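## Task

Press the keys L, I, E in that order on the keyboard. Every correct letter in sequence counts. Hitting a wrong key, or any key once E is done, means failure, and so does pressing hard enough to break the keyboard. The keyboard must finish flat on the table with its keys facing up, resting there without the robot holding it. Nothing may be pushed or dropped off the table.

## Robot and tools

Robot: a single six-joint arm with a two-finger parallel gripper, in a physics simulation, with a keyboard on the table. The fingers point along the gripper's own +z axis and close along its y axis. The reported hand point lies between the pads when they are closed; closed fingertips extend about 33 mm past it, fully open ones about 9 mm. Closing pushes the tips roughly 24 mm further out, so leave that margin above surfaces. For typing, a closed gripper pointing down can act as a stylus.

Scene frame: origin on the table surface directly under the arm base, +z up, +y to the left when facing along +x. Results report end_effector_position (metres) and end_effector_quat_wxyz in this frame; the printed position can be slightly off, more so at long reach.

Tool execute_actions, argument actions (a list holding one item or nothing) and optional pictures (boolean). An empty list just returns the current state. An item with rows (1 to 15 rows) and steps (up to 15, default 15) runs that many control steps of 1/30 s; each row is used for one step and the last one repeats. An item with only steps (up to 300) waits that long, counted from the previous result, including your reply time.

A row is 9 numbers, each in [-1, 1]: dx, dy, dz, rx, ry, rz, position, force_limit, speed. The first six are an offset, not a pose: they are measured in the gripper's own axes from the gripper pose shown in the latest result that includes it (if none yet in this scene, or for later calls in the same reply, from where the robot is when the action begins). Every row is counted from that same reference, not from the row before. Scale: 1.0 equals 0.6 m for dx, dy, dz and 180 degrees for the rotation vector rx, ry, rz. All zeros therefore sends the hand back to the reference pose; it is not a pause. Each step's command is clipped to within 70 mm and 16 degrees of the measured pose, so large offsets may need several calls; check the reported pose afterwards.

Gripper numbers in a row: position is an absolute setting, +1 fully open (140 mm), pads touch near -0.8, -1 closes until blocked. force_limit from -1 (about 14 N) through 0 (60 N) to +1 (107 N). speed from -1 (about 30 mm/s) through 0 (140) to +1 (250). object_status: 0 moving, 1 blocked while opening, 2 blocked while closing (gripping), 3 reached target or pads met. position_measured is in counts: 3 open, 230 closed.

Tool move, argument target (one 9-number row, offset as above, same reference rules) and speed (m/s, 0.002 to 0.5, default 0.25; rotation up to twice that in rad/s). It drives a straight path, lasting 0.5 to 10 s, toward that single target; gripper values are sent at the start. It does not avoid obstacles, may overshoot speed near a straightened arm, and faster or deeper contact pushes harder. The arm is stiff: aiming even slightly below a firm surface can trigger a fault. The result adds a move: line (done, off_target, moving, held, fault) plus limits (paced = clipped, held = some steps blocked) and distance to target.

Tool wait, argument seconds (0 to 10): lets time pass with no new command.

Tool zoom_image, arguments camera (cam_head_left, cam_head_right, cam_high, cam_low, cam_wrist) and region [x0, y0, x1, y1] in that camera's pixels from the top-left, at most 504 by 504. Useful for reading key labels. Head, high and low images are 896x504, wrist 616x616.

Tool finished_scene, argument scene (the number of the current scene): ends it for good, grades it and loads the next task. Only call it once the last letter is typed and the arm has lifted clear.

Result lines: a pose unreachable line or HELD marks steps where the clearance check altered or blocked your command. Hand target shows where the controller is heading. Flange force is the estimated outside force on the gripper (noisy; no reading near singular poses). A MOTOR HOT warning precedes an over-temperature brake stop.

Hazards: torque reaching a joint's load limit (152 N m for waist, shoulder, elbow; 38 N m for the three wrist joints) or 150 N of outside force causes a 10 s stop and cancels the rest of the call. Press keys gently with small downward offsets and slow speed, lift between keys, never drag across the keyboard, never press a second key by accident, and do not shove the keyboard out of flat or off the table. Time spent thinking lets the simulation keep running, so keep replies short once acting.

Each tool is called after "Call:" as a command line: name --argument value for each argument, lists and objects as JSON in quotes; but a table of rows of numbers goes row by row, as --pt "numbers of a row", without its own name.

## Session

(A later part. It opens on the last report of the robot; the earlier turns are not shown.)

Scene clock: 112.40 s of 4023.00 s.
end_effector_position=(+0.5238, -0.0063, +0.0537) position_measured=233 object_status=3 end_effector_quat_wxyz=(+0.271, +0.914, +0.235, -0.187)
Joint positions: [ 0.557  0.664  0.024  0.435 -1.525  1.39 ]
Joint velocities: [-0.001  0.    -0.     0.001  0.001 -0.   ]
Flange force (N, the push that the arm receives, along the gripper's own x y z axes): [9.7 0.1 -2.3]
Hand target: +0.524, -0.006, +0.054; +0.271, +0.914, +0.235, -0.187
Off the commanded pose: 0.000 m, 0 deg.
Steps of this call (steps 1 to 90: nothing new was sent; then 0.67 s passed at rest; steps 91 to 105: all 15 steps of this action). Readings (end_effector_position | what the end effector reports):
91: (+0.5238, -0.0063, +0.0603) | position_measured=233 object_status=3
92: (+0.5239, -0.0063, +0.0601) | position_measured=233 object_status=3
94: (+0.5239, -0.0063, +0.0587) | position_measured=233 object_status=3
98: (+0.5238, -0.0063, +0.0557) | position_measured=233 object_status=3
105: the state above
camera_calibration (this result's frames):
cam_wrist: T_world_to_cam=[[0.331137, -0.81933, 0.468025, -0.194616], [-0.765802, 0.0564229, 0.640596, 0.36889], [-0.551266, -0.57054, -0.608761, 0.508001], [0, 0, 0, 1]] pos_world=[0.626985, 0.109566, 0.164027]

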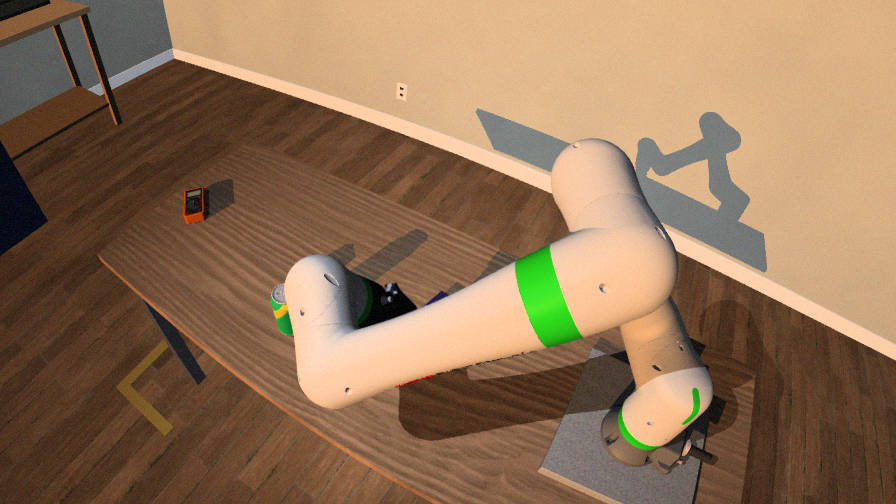

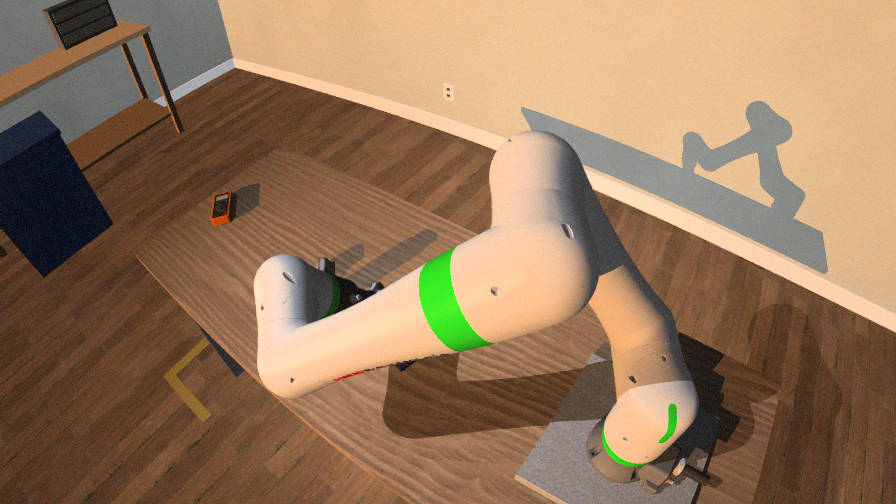

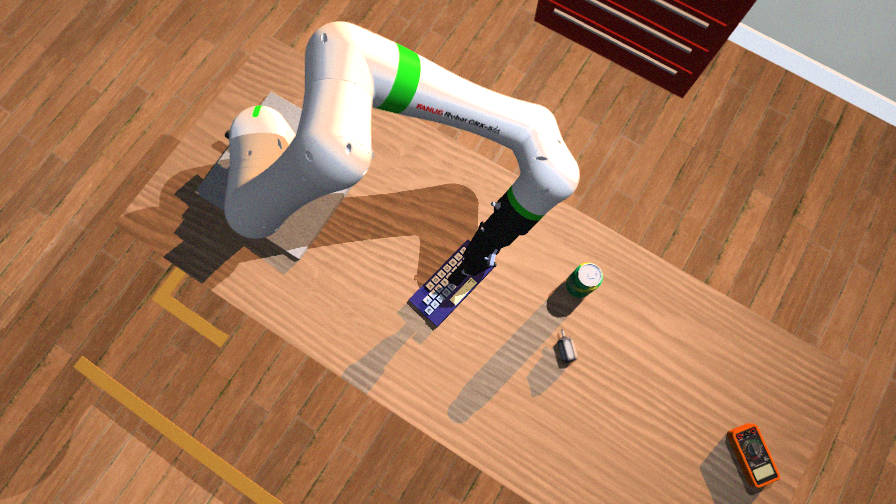

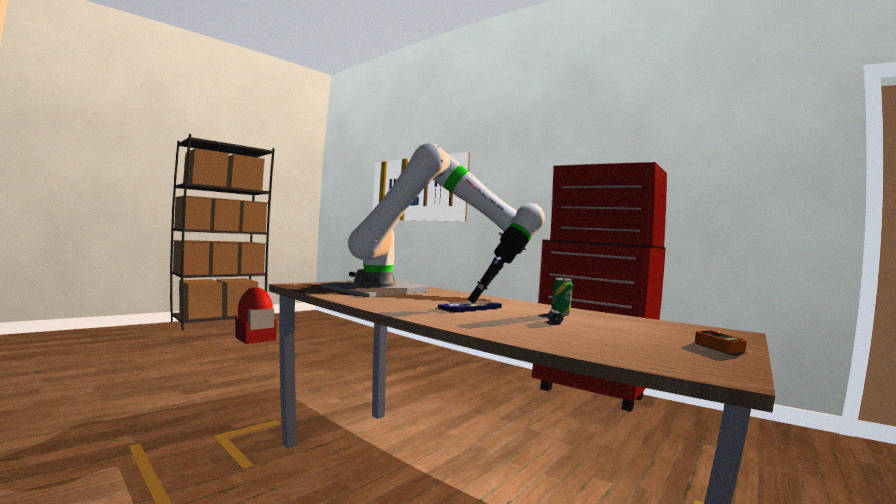

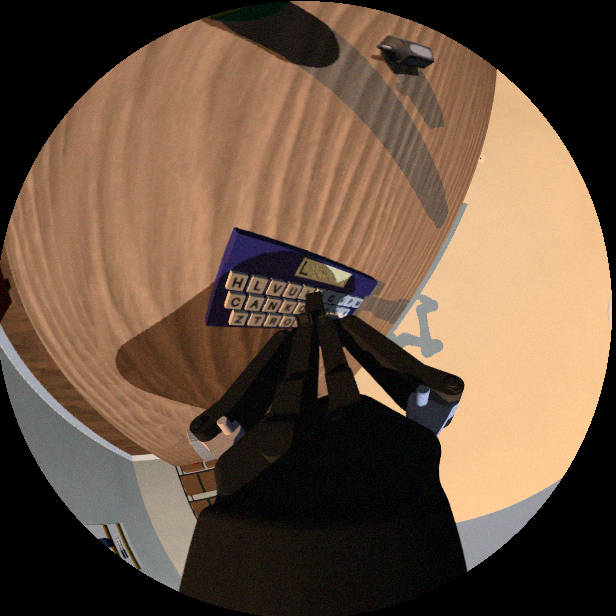

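Call:
execute_actions --actions '[{"rows": [[0.0002,-0.00017,0.00033,0,0,0,-1,0,0],[0.00039,-0.00034,0.00065,0,0,0,-1,0,0],[0.00059,-0.00051,0.00098,0,0,0,-1,0,0],[0.00078,-0.00068,0.00131,0,0,0,-1,0,0],[0.00098,-0.00085,0.00163,0,0,0,-1,0,0],[0.00117,-0.00102,0.00196,0,0,0,-1,0,0]], "steps": 10}]'

Call:
zoom_image --camera "cam_wrist" --region '[260, 240, 360, 320]'

Scene clock: 114.27 s of 4023.00 s.
end_effector_position=(+0.5238, -0.0063, +0.0522) position_measured=233 object_status=3 end_effector_quat_wxyz=(+0.271, +0.914, +0.235, -0.187)
Joint positions: [ 0.557  0.665  0.022  0.435 -1.522  1.389]
Joint velocities: [ 0.002 -0.    -0.     0.001 -0.001 -0.   ]
Flange force (N, the push that the arm receives, along the gripper's own x y z axes): [9.4 0.3 -4.6]
Hand target: +0.524, -0.006, +0.052; +0.271, +0.914, +0.235, -0.187
Off the commanded pose: 0.000 m, 0 deg.
Steps of this call (steps 1 to 46: nothing new was sent; steps 47 to 56: all 10 steps of this action). Readings (end_effector_position | what the end effector reports):
47: (+0.5238, -0.0063, +0.0537) | position_measured=233 object_status=3
48: (+0.5238, -0.0063, +0.0535) | position_measured=233 object_status=3
50: (+0.5238, -0.0063, +0.0530) | position_measured=233 object_status=3
54: (+0.5238, -0.0063, +0.0523) | position_measured=233 object_status=3
56: the state above
camera_calibration (this result's frames):
cam_wrist: T_world_to_cam=[[0.33113, -0.819335, 0.468021, -0.193911], [-0.765802, 0.0564269, 0.640596, 0.369849], [-0.551272, -0.570532, -0.608764, 0.507091], [0, 0, 0, 1]] pos_world=[0.626986, 0.109564, 0.162529]

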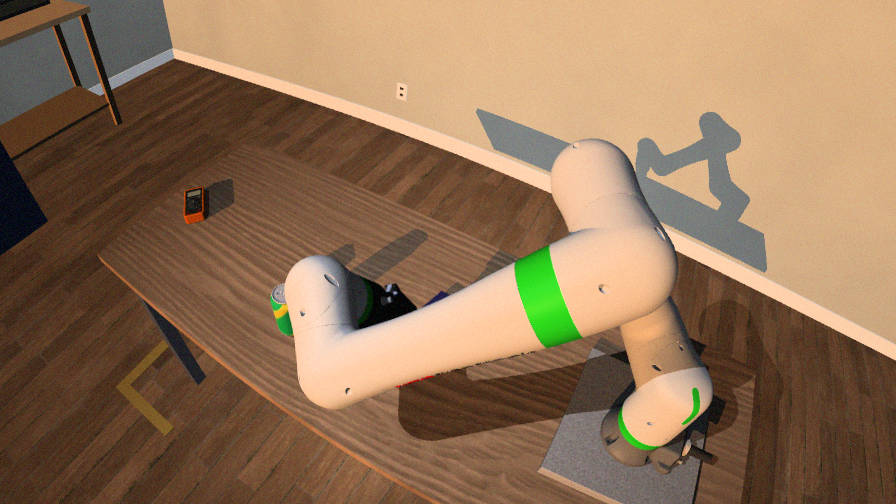

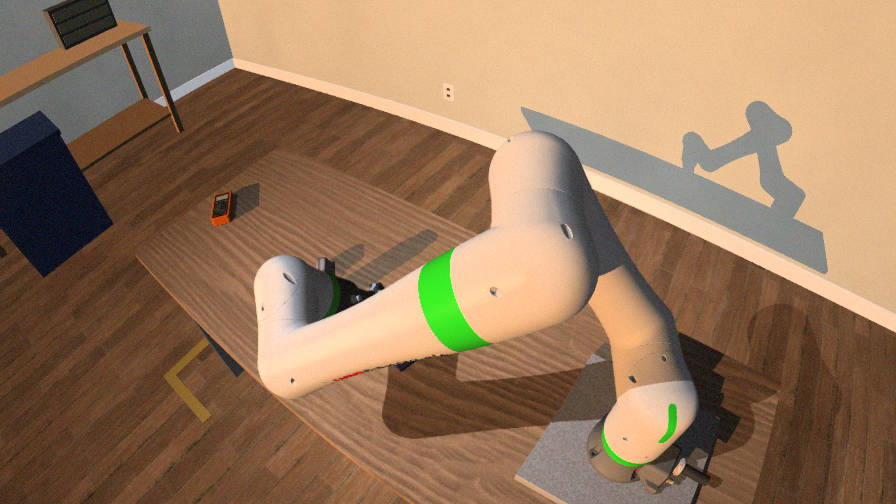

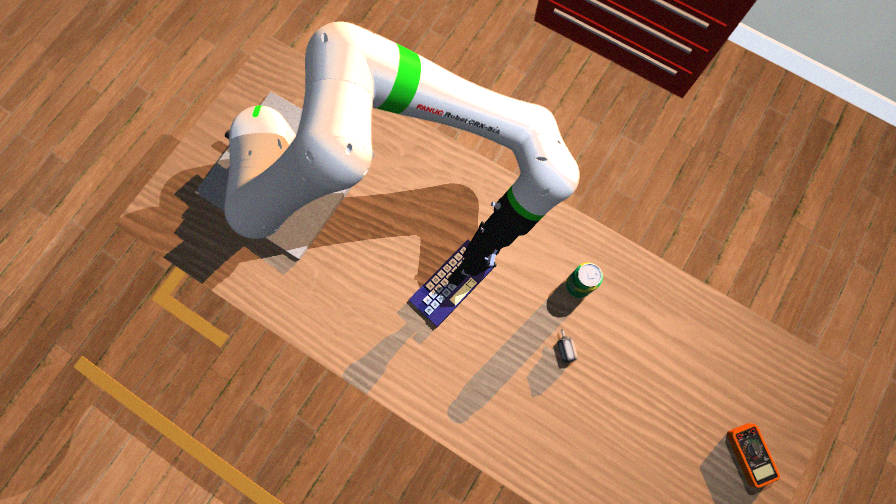

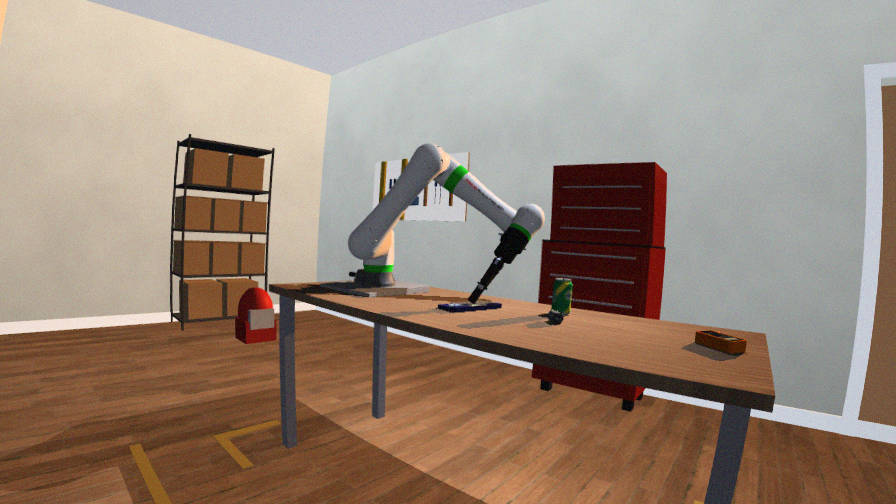

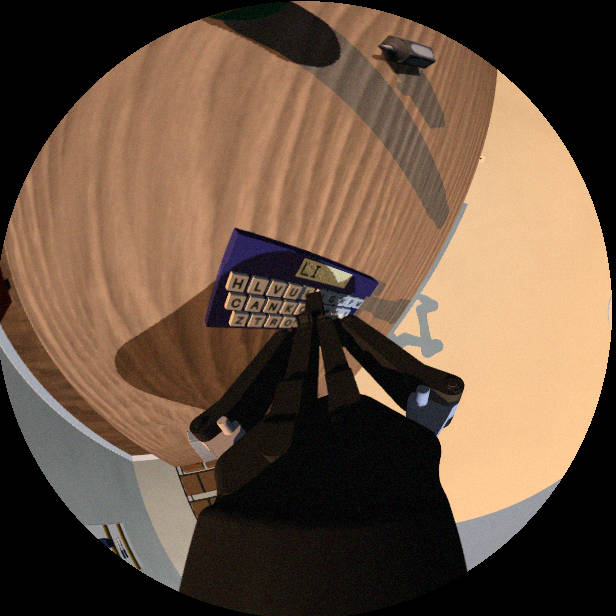

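Region (260, 240, 360, 320) of cam_wrist's 616x616 image, scaled by 5.040, with more detail than that image has; it fills the top 403 rows of this view, and the rest is white.

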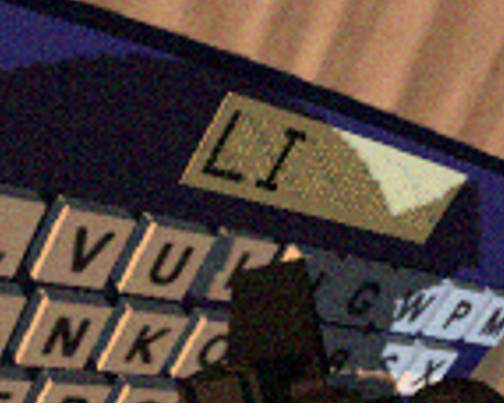

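Call:
execute_actions --actions '[{"rows": [[-0.0005,0.00043,-0.00084,0,0,0,-1,0,0],[-0.0014,0.00122,-0.00234,0,0,0,-1,0,0],[-0.0025,0.00217,-0.00418,0,0,0,-1,0,0],[-0.0037,0.00321,-0.00619,0,0,0,-1,0,0],[-0.0048,0.00417,-0.00802,0,0,0,-1,0,0],[-0.0057,0.00495,-0.00953,0,0,0,-1,0,0],[-0.00625,0.00543,-0.01045,0,0,0,-1,0,0]], "steps": 9}]' --pictures false

Call:
move --target '[-0.04537, 0.00337, 0.02889, 0, 0, 0, -1, 0, 0]' --speed 0.08

Call:
zoom_image --camera "cam_wrist" --region '[260, 230, 360, 320]'

Scene clock: 117.90 s of 4023.00 s.
end_effector_position=(+0.5240, -0.0067, +0.0602) position_measured=233 object_status=3 end_effector_quat_wxyz=(+0.271, +0.914, +0.235, -0.187)
Joint positions: [ 0.557  0.656  0.028  0.435 -1.536  1.395]
Joint velocities: [-0.001 -0.002  0.001 -0.    -0.005  0.003]
Flange force (N, the push that the arm receives, along the gripper's own x y z axes): [7.1 3.2 -5.7]
Hand target: +0.524, -0.006, +0.060; +0.271, +0.914, +0.235, -0.187
Off the commanded pose: 0.000 m, 0 deg.
Steps of this call (steps 1 to 90: nothing new was sent; then 0.33 s passed at rest; steps 91 to 99: all 9 steps of this action). Readings (end_effector_position | what the end effector reports):
91: (+0.5238, -0.0063, +0.0522) | position_measured=233 object_status=3
92: (+0.5238, -0.0064, +0.0525) | position_measured=233 object_status=3
94: (+0.5238, -0.0065, +0.0549) | position_measured=233 object_status=3
98: (+0.5240, -0.0066, +0.0600) | position_measured=233 object_status=3
99: the state above

Scene clock: 118.87 s of 4023.00 s.
end_effector_position=(+0.4989, -0.0270, +0.0603) position_measured=233 object_status=3 end_effector_quat_wxyz=(+0.271, +0.914, +0.235, -0.187)
Joint positions: [ 0.548  0.589 -0.08   0.441 -1.496  1.384]
Joint velocities: [ 0.     0.    -0.     0.001  0.     0.   ]
Flange force (N, the push that the arm receives, along the gripper's own x y z axes): [11.2 1.0 -3.4]
Hand target: +0.499, -0.027, +0.060; +0.271, +0.914, +0.235, -0.187
Off the commanded pose: 0.000 m, 0 deg.
move: done
camera_calibration (this result's frames):
cam_wrist: T_world_to_cam=[[0.331052, -0.819285, 0.468164, -0.206298], [-0.765846, 0.0565605, 0.640532, 0.346834], [-0.551257, -0.57059, -0.608722, 0.486468], [0, 0, 0, 1]] pos_world=[0.602086, 0.0889399, 0.170547]

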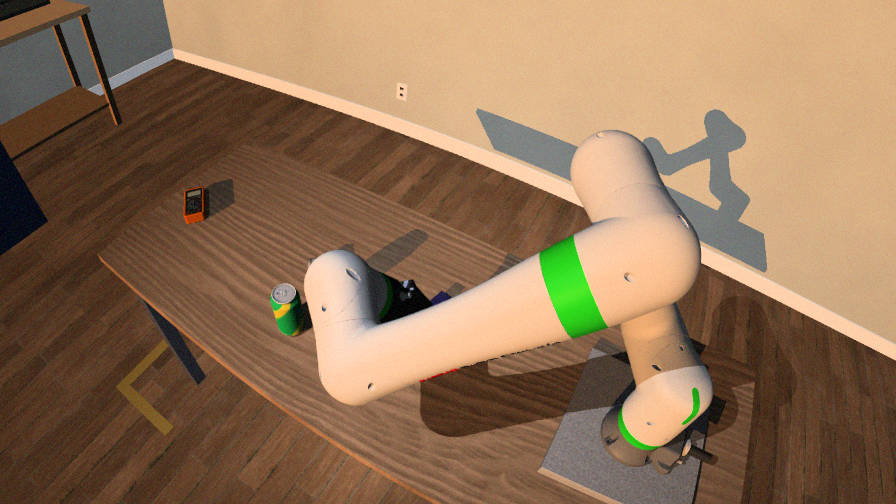

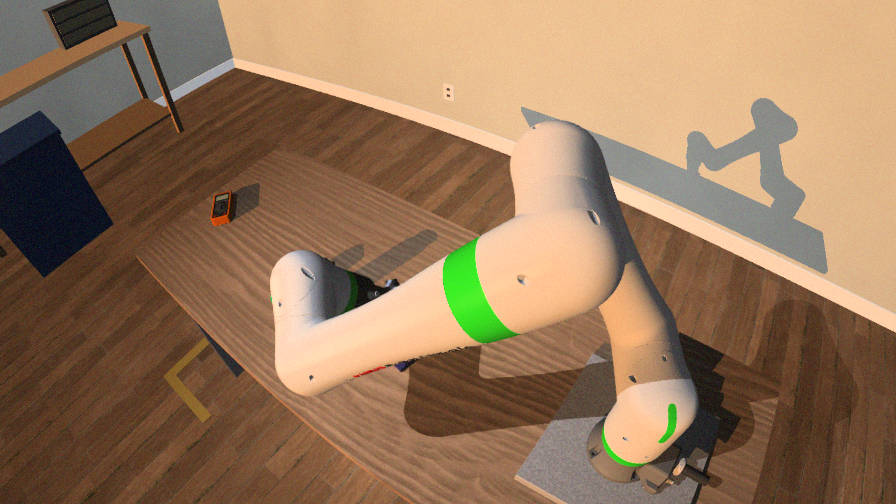

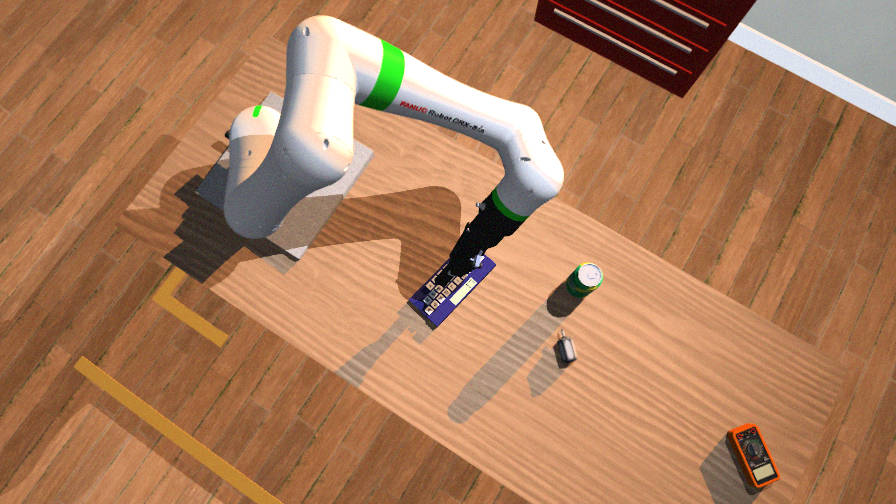

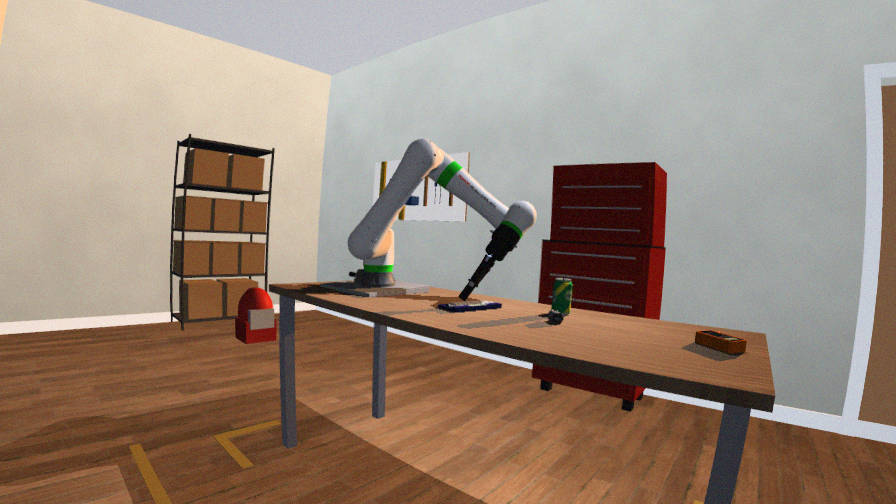

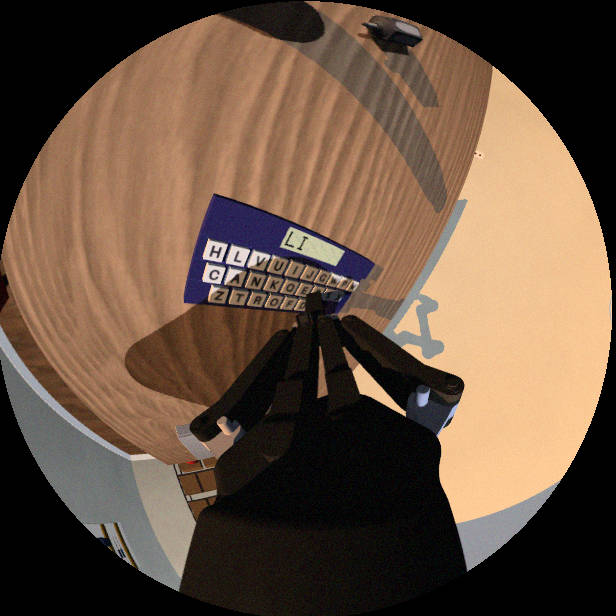

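Region (260, 230, 360, 320) of cam_wrist's 616x616 image, scaled by 5.040, with more detail than that image has; it fills the top 454 rows of this view, and the rest is white.

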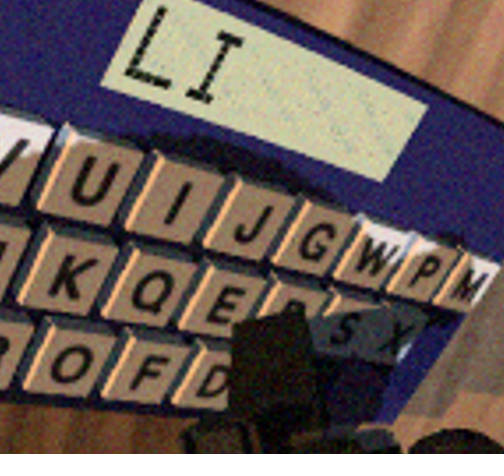

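Call:
execute_actions --actions '[{"rows": [[0.00039,-0.00034,0.00065,0,0,0,-1,0,0],[0.00102,-0.00088,0.0017,0,0,0,-1,0,0],[0.0018,-0.00156,0.00301,0,0,0,-1,0,0],[0.00258,-0.00224,0.00431,0,0,0,-1,0,0],[0.00328,-0.00285,0.00549,0,0,0,-1,0,0],[0.00383,-0.00332,0.0064,0,0,0,-1,0,0],[0.00422,-0.00366,0.00706,0,0,0,-1,0,0],[0.00453,-0.00393,0.00758,0,0,0,-1,0,0],[0.00485,-0.00421,0.0081,0,0,0,-1,0,0],[0.00516,-0.00448,0.00862,0,0,0,-1,0,0],[0.00547,-0.00475,0.00915,0,0,0,-1,0,0],[0.00578,-0.00502,0.00967,0,0,0,-1,0,0],[0.00602,-0.00522,0.01006,0,0,0,-1,0,0]], "steps": 15}]'

Call:
zoom_image --camera "cam_wrist" --region '[260, 230, 360, 320]'

Scene clock: 121.90 s of 4023.00 s.
end_effector_position=(+0.4990, -0.0270, +0.0526) position_measured=233 object_status=3 end_effector_quat_wxyz=(+0.271, +0.914, +0.235, -0.187)
Joint positions: [ 0.547  0.598 -0.085  0.442 -1.482  1.378]
Joint velocities: [ 0.     0.    -0.     0.001  0.001  0.   ]
Flange force (N, the push that the arm receives, along the gripper's own x y z axes): [10.1 -0.5 -3.3]
Hand target: +0.499, -0.027, +0.053; +0.271, +0.914, +0.235, -0.187
Off the commanded pose: 0.000 m, 0 deg.
Steps of this call (steps 1 to 76: nothing new was sent; steps 77 to 91: all 15 steps of this action). Readings (end_effector_position | what the end effector reports):
77: (+0.4989, -0.0270, +0.0603) | position_measured=233 object_status=3
78: (+0.4990, -0.0269, +0.0600) | position_measured=233 object_status=3
80: (+0.4990, -0.0269, +0.0584) | position_measured=233 object_status=3
84: (+0.4990, -0.0269, +0.0550) | position_measured=233 object_status=3
91: the state above
camera_calibration (this result's frames):
cam_wrist: T_world_to_cam=[[0.331048, -0.819274, 0.468186, -0.202726], [-0.765851, 0.0565762, 0.640525, 0.351765], [-0.551253, -0.570605, -0.608712, 0.481796], [0, 0, 0, 1]] pos_world=[0.602103, 0.0889257, 0.162874]

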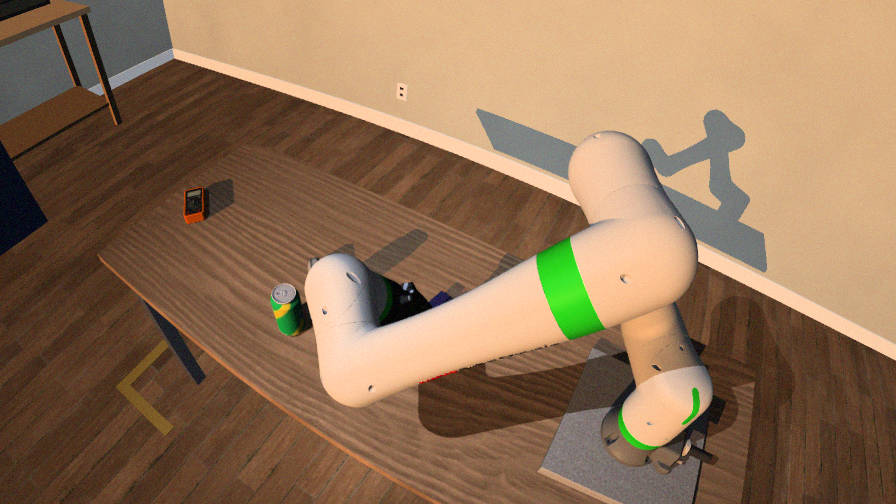

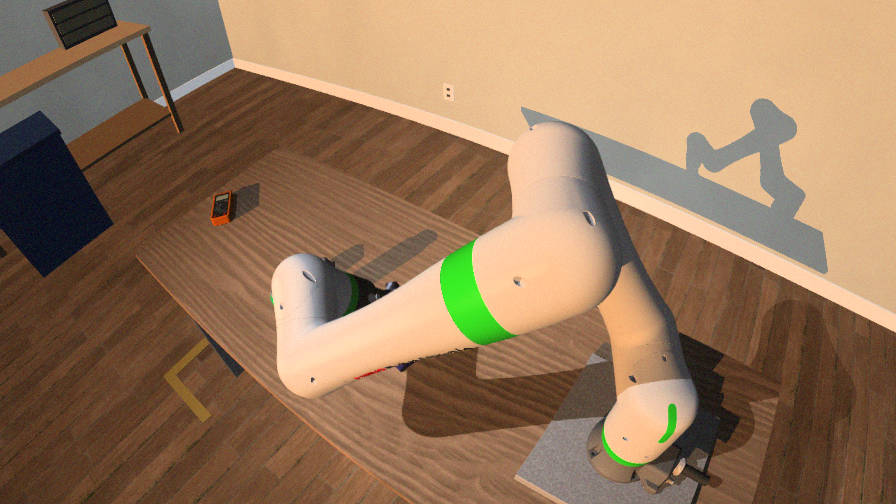

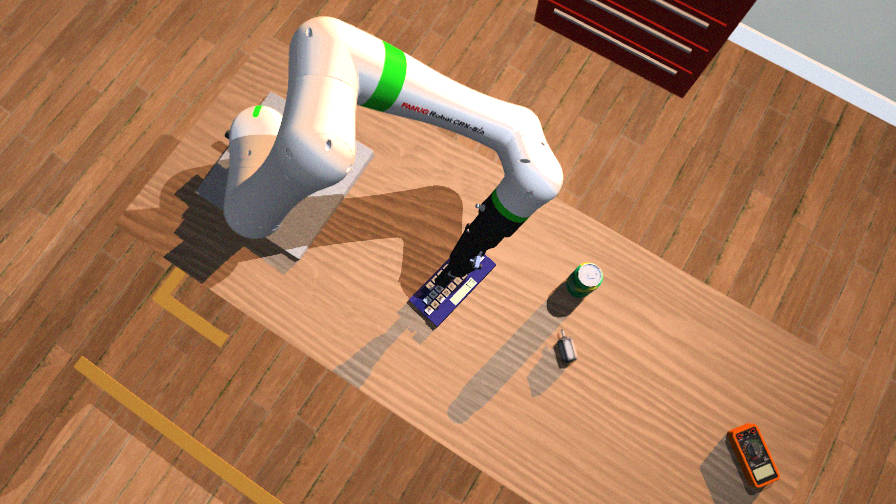

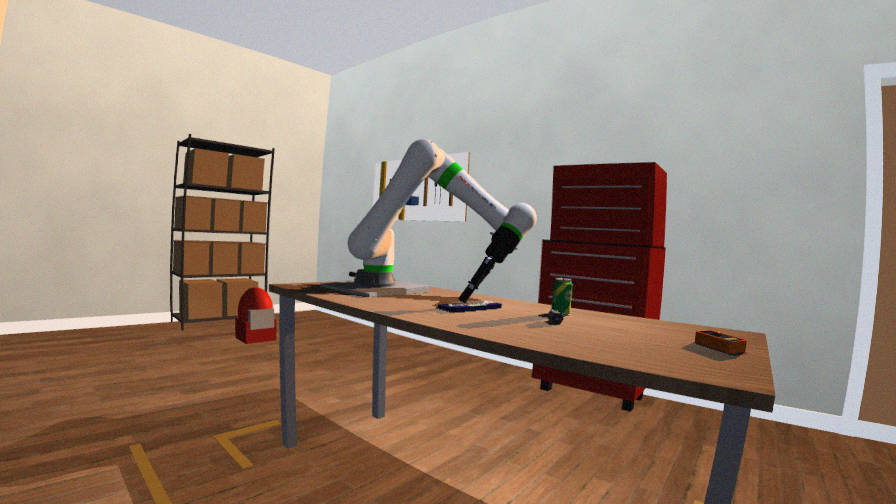

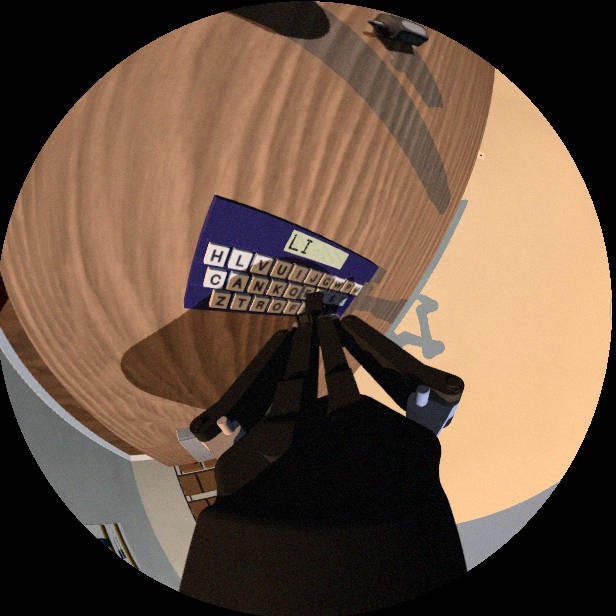

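Region (260, 230, 360, 320) of cam_wrist's 616x616 image, scaled by 5.040, with more detail than that image has; it fills the top 454 rows of this view, and the rest is white.

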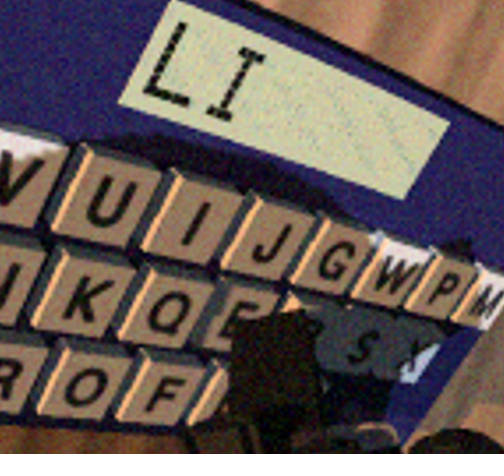

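E is partly pressed; a little further.

Call:
execute_actions --actions '[{"rows": [[0.00016,-0.00014,0.00026,0,0,0,-1,0,0],[0.00031,-0.00027,0.00052,0,0,0,-1,0,0],[0.00047,-0.00041,0.00078,0,0,0,-1,0,0],[0.00055,-0.00047,0.00091,0,0,0,-1,0,0]], "steps": 8}]'

Call:
zoom_image --camera "cam_wrist" --region '[260, 230, 360, 320]'

Scene clock: 123.40 s of 4023.00 s.
end_effector_position=(+0.4990, -0.0270, +0.0519) position_measured=233 object_status=3 end_effector_quat_wxyz=(+0.271, +0.914, +0.235, -0.187)
Joint positions: [ 0.547  0.599 -0.086  0.442 -1.481  1.377]
Joint velocities: [-0.     0.    -0.    -0.    -0.     0.002]
Flange force (N, the push that the arm receives, along the gripper's own x y z axes): [8.4 0.5 -3.4]
Hand target: +0.499, -0.027, +0.052; +0.271, +0.914, +0.235, -0.187
Off the commanded pose: 0.000 m, 0 deg.
Steps of this call (steps 1 to 37: nothing new was sent; steps 38 to 45: all 8 steps of this action). Readings (end_effector_position | what the end effector reports):
38: (+0.4990, -0.0270, +0.0525) | position_measured=233 object_status=3
39: (+0.4990, -0.0270, +0.0524) | position_measured=233 object_status=3
41: (+0.4989, -0.0270, +0.0520) | position_measured=233 object_status=3
45: the state above
camera_calibration (this result's frames):
cam_wrist: T_world_to_cam=[[0.33104, -0.819283, 0.468175, -0.202393], [-0.765847, 0.0565786, 0.640529, 0.352211], [-0.551264, -0.570591, -0.608716, 0.481378], [0, 0, 0, 1]] pos_world=[0.602106, 0.0889246, 0.162176]

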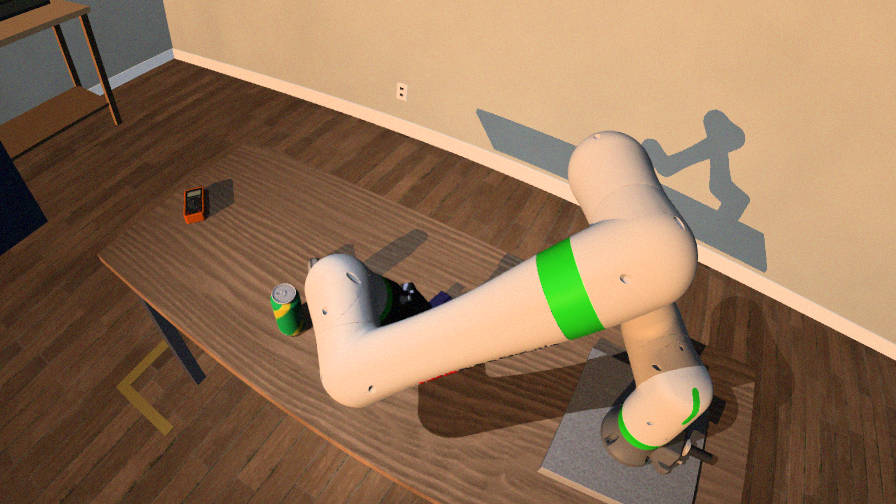

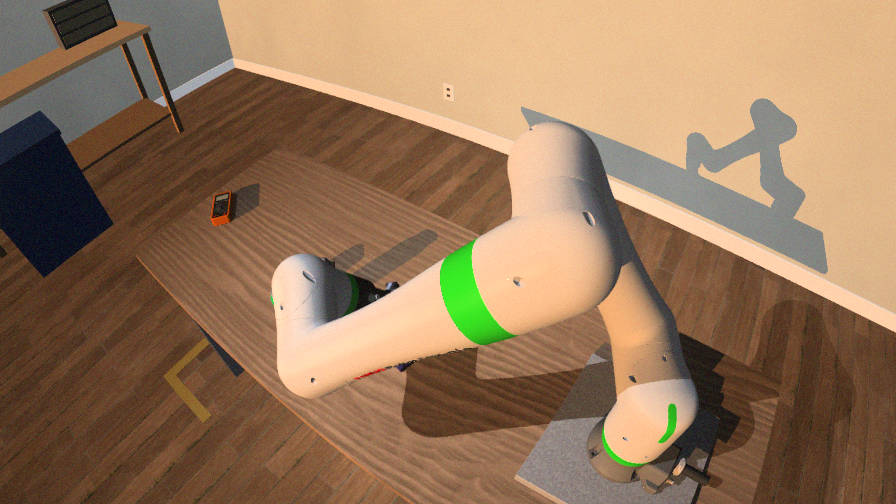

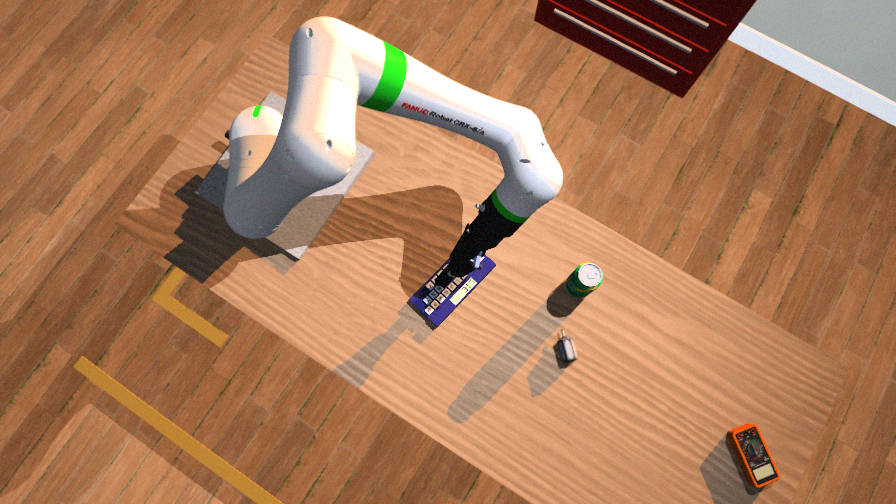

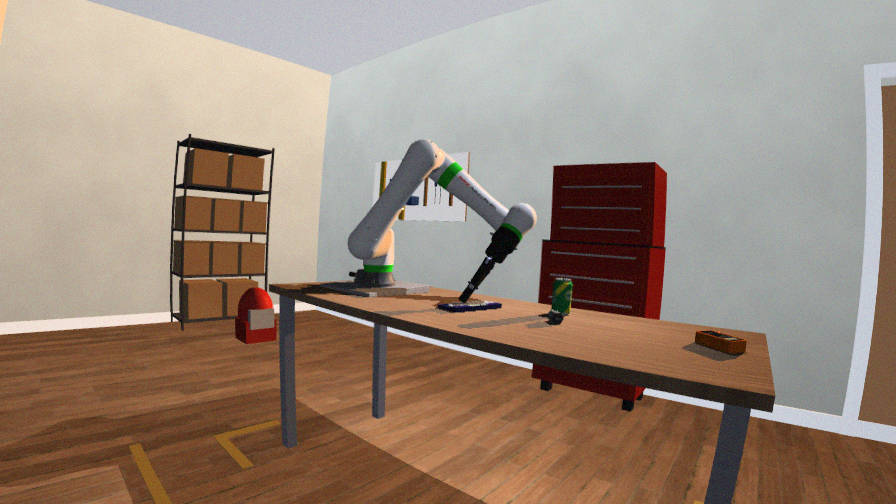

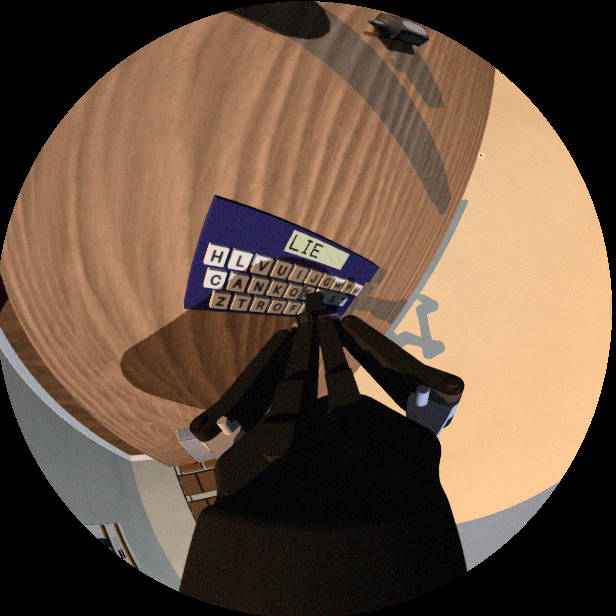

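Region (260, 230, 360, 320) of cam_wrist's 616x616 image, scaled by 5.040, with more detail than that image has; it fills the top 454 rows of this view, and the rest is white.

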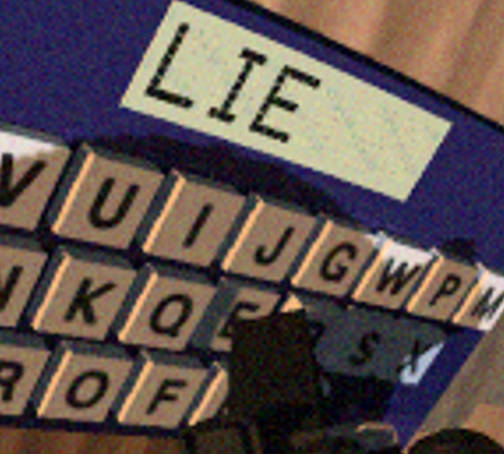

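"LIE" is shown. Lifting off the keyboard.

Call:
move --target '[-0.0391, 0.0339, -0.0653, 0, 0, 0, -1, 0, 0]' --speed 0.1

Scene clock: 125.03 s of 4023.00 s.
end_effector_position=(+0.4988, -0.0269, +0.1019) position_measured=233 object_status=3 end_effector_quat_wxyz=(+0.271, +0.914, +0.235, -0.187)
Joint positions: [ 0.55   0.543 -0.043  0.438 -1.572  1.418]
Joint velocities: [ 0.001  0.     0.     0.001 -0.001 -0.001]
Flange force (N, the push that the arm receives, along the gripper's own x y z axes): [6.1 -1.3 -2.2]
Hand target: +0.499, -0.027, +0.102; +0.271, +0.914, +0.235, -0.187
Off the commanded pose: 0.000 m, 0 deg.
move: done
camera_calibration (this result's frames):
cam_wrist: T_world_to_cam=[[0.33113, -0.819356, 0.467983, -0.225651], [-0.765768, 0.0564327, 0.640636, 0.320026], [-0.551319, -0.5705, -0.60875, 0.511819], [0, 0, 0, 1]] pos_world=[0.601961, 0.0890445, 0.21215]

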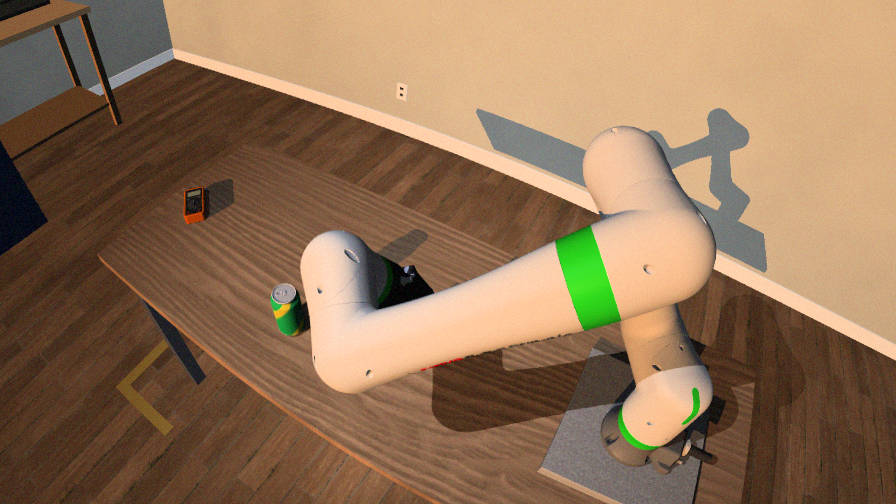

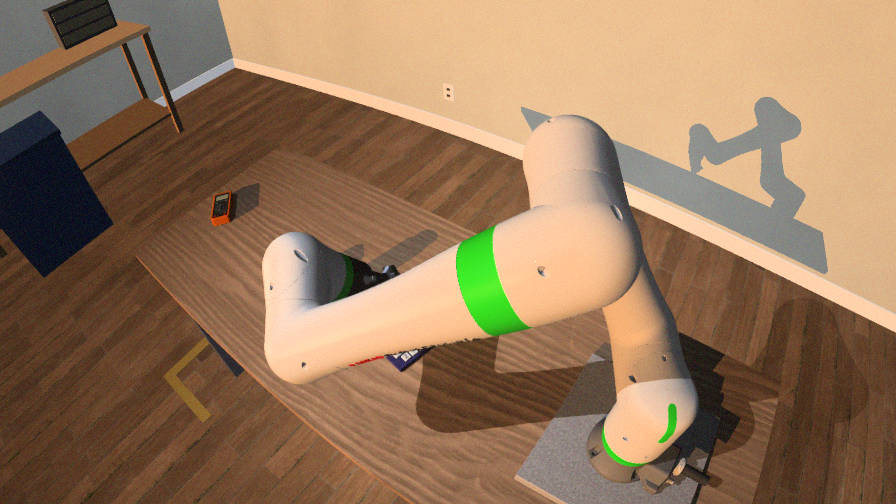

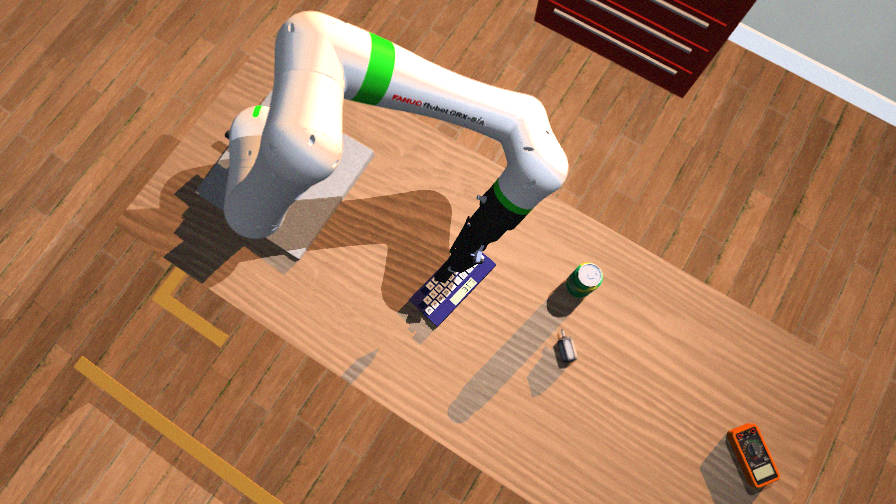

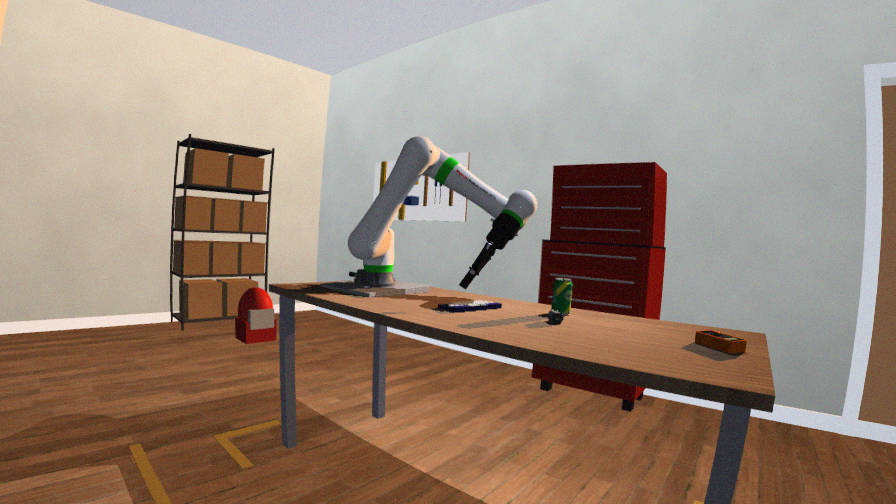

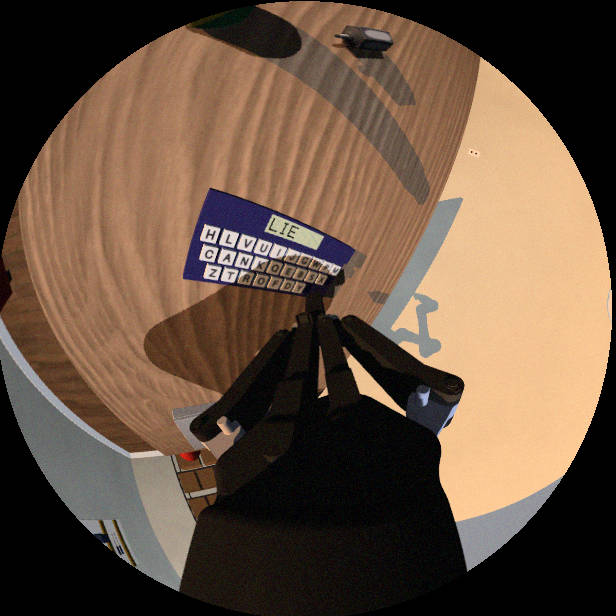

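Call:
finished_scene --scene 1

The scene is finished: the task was done.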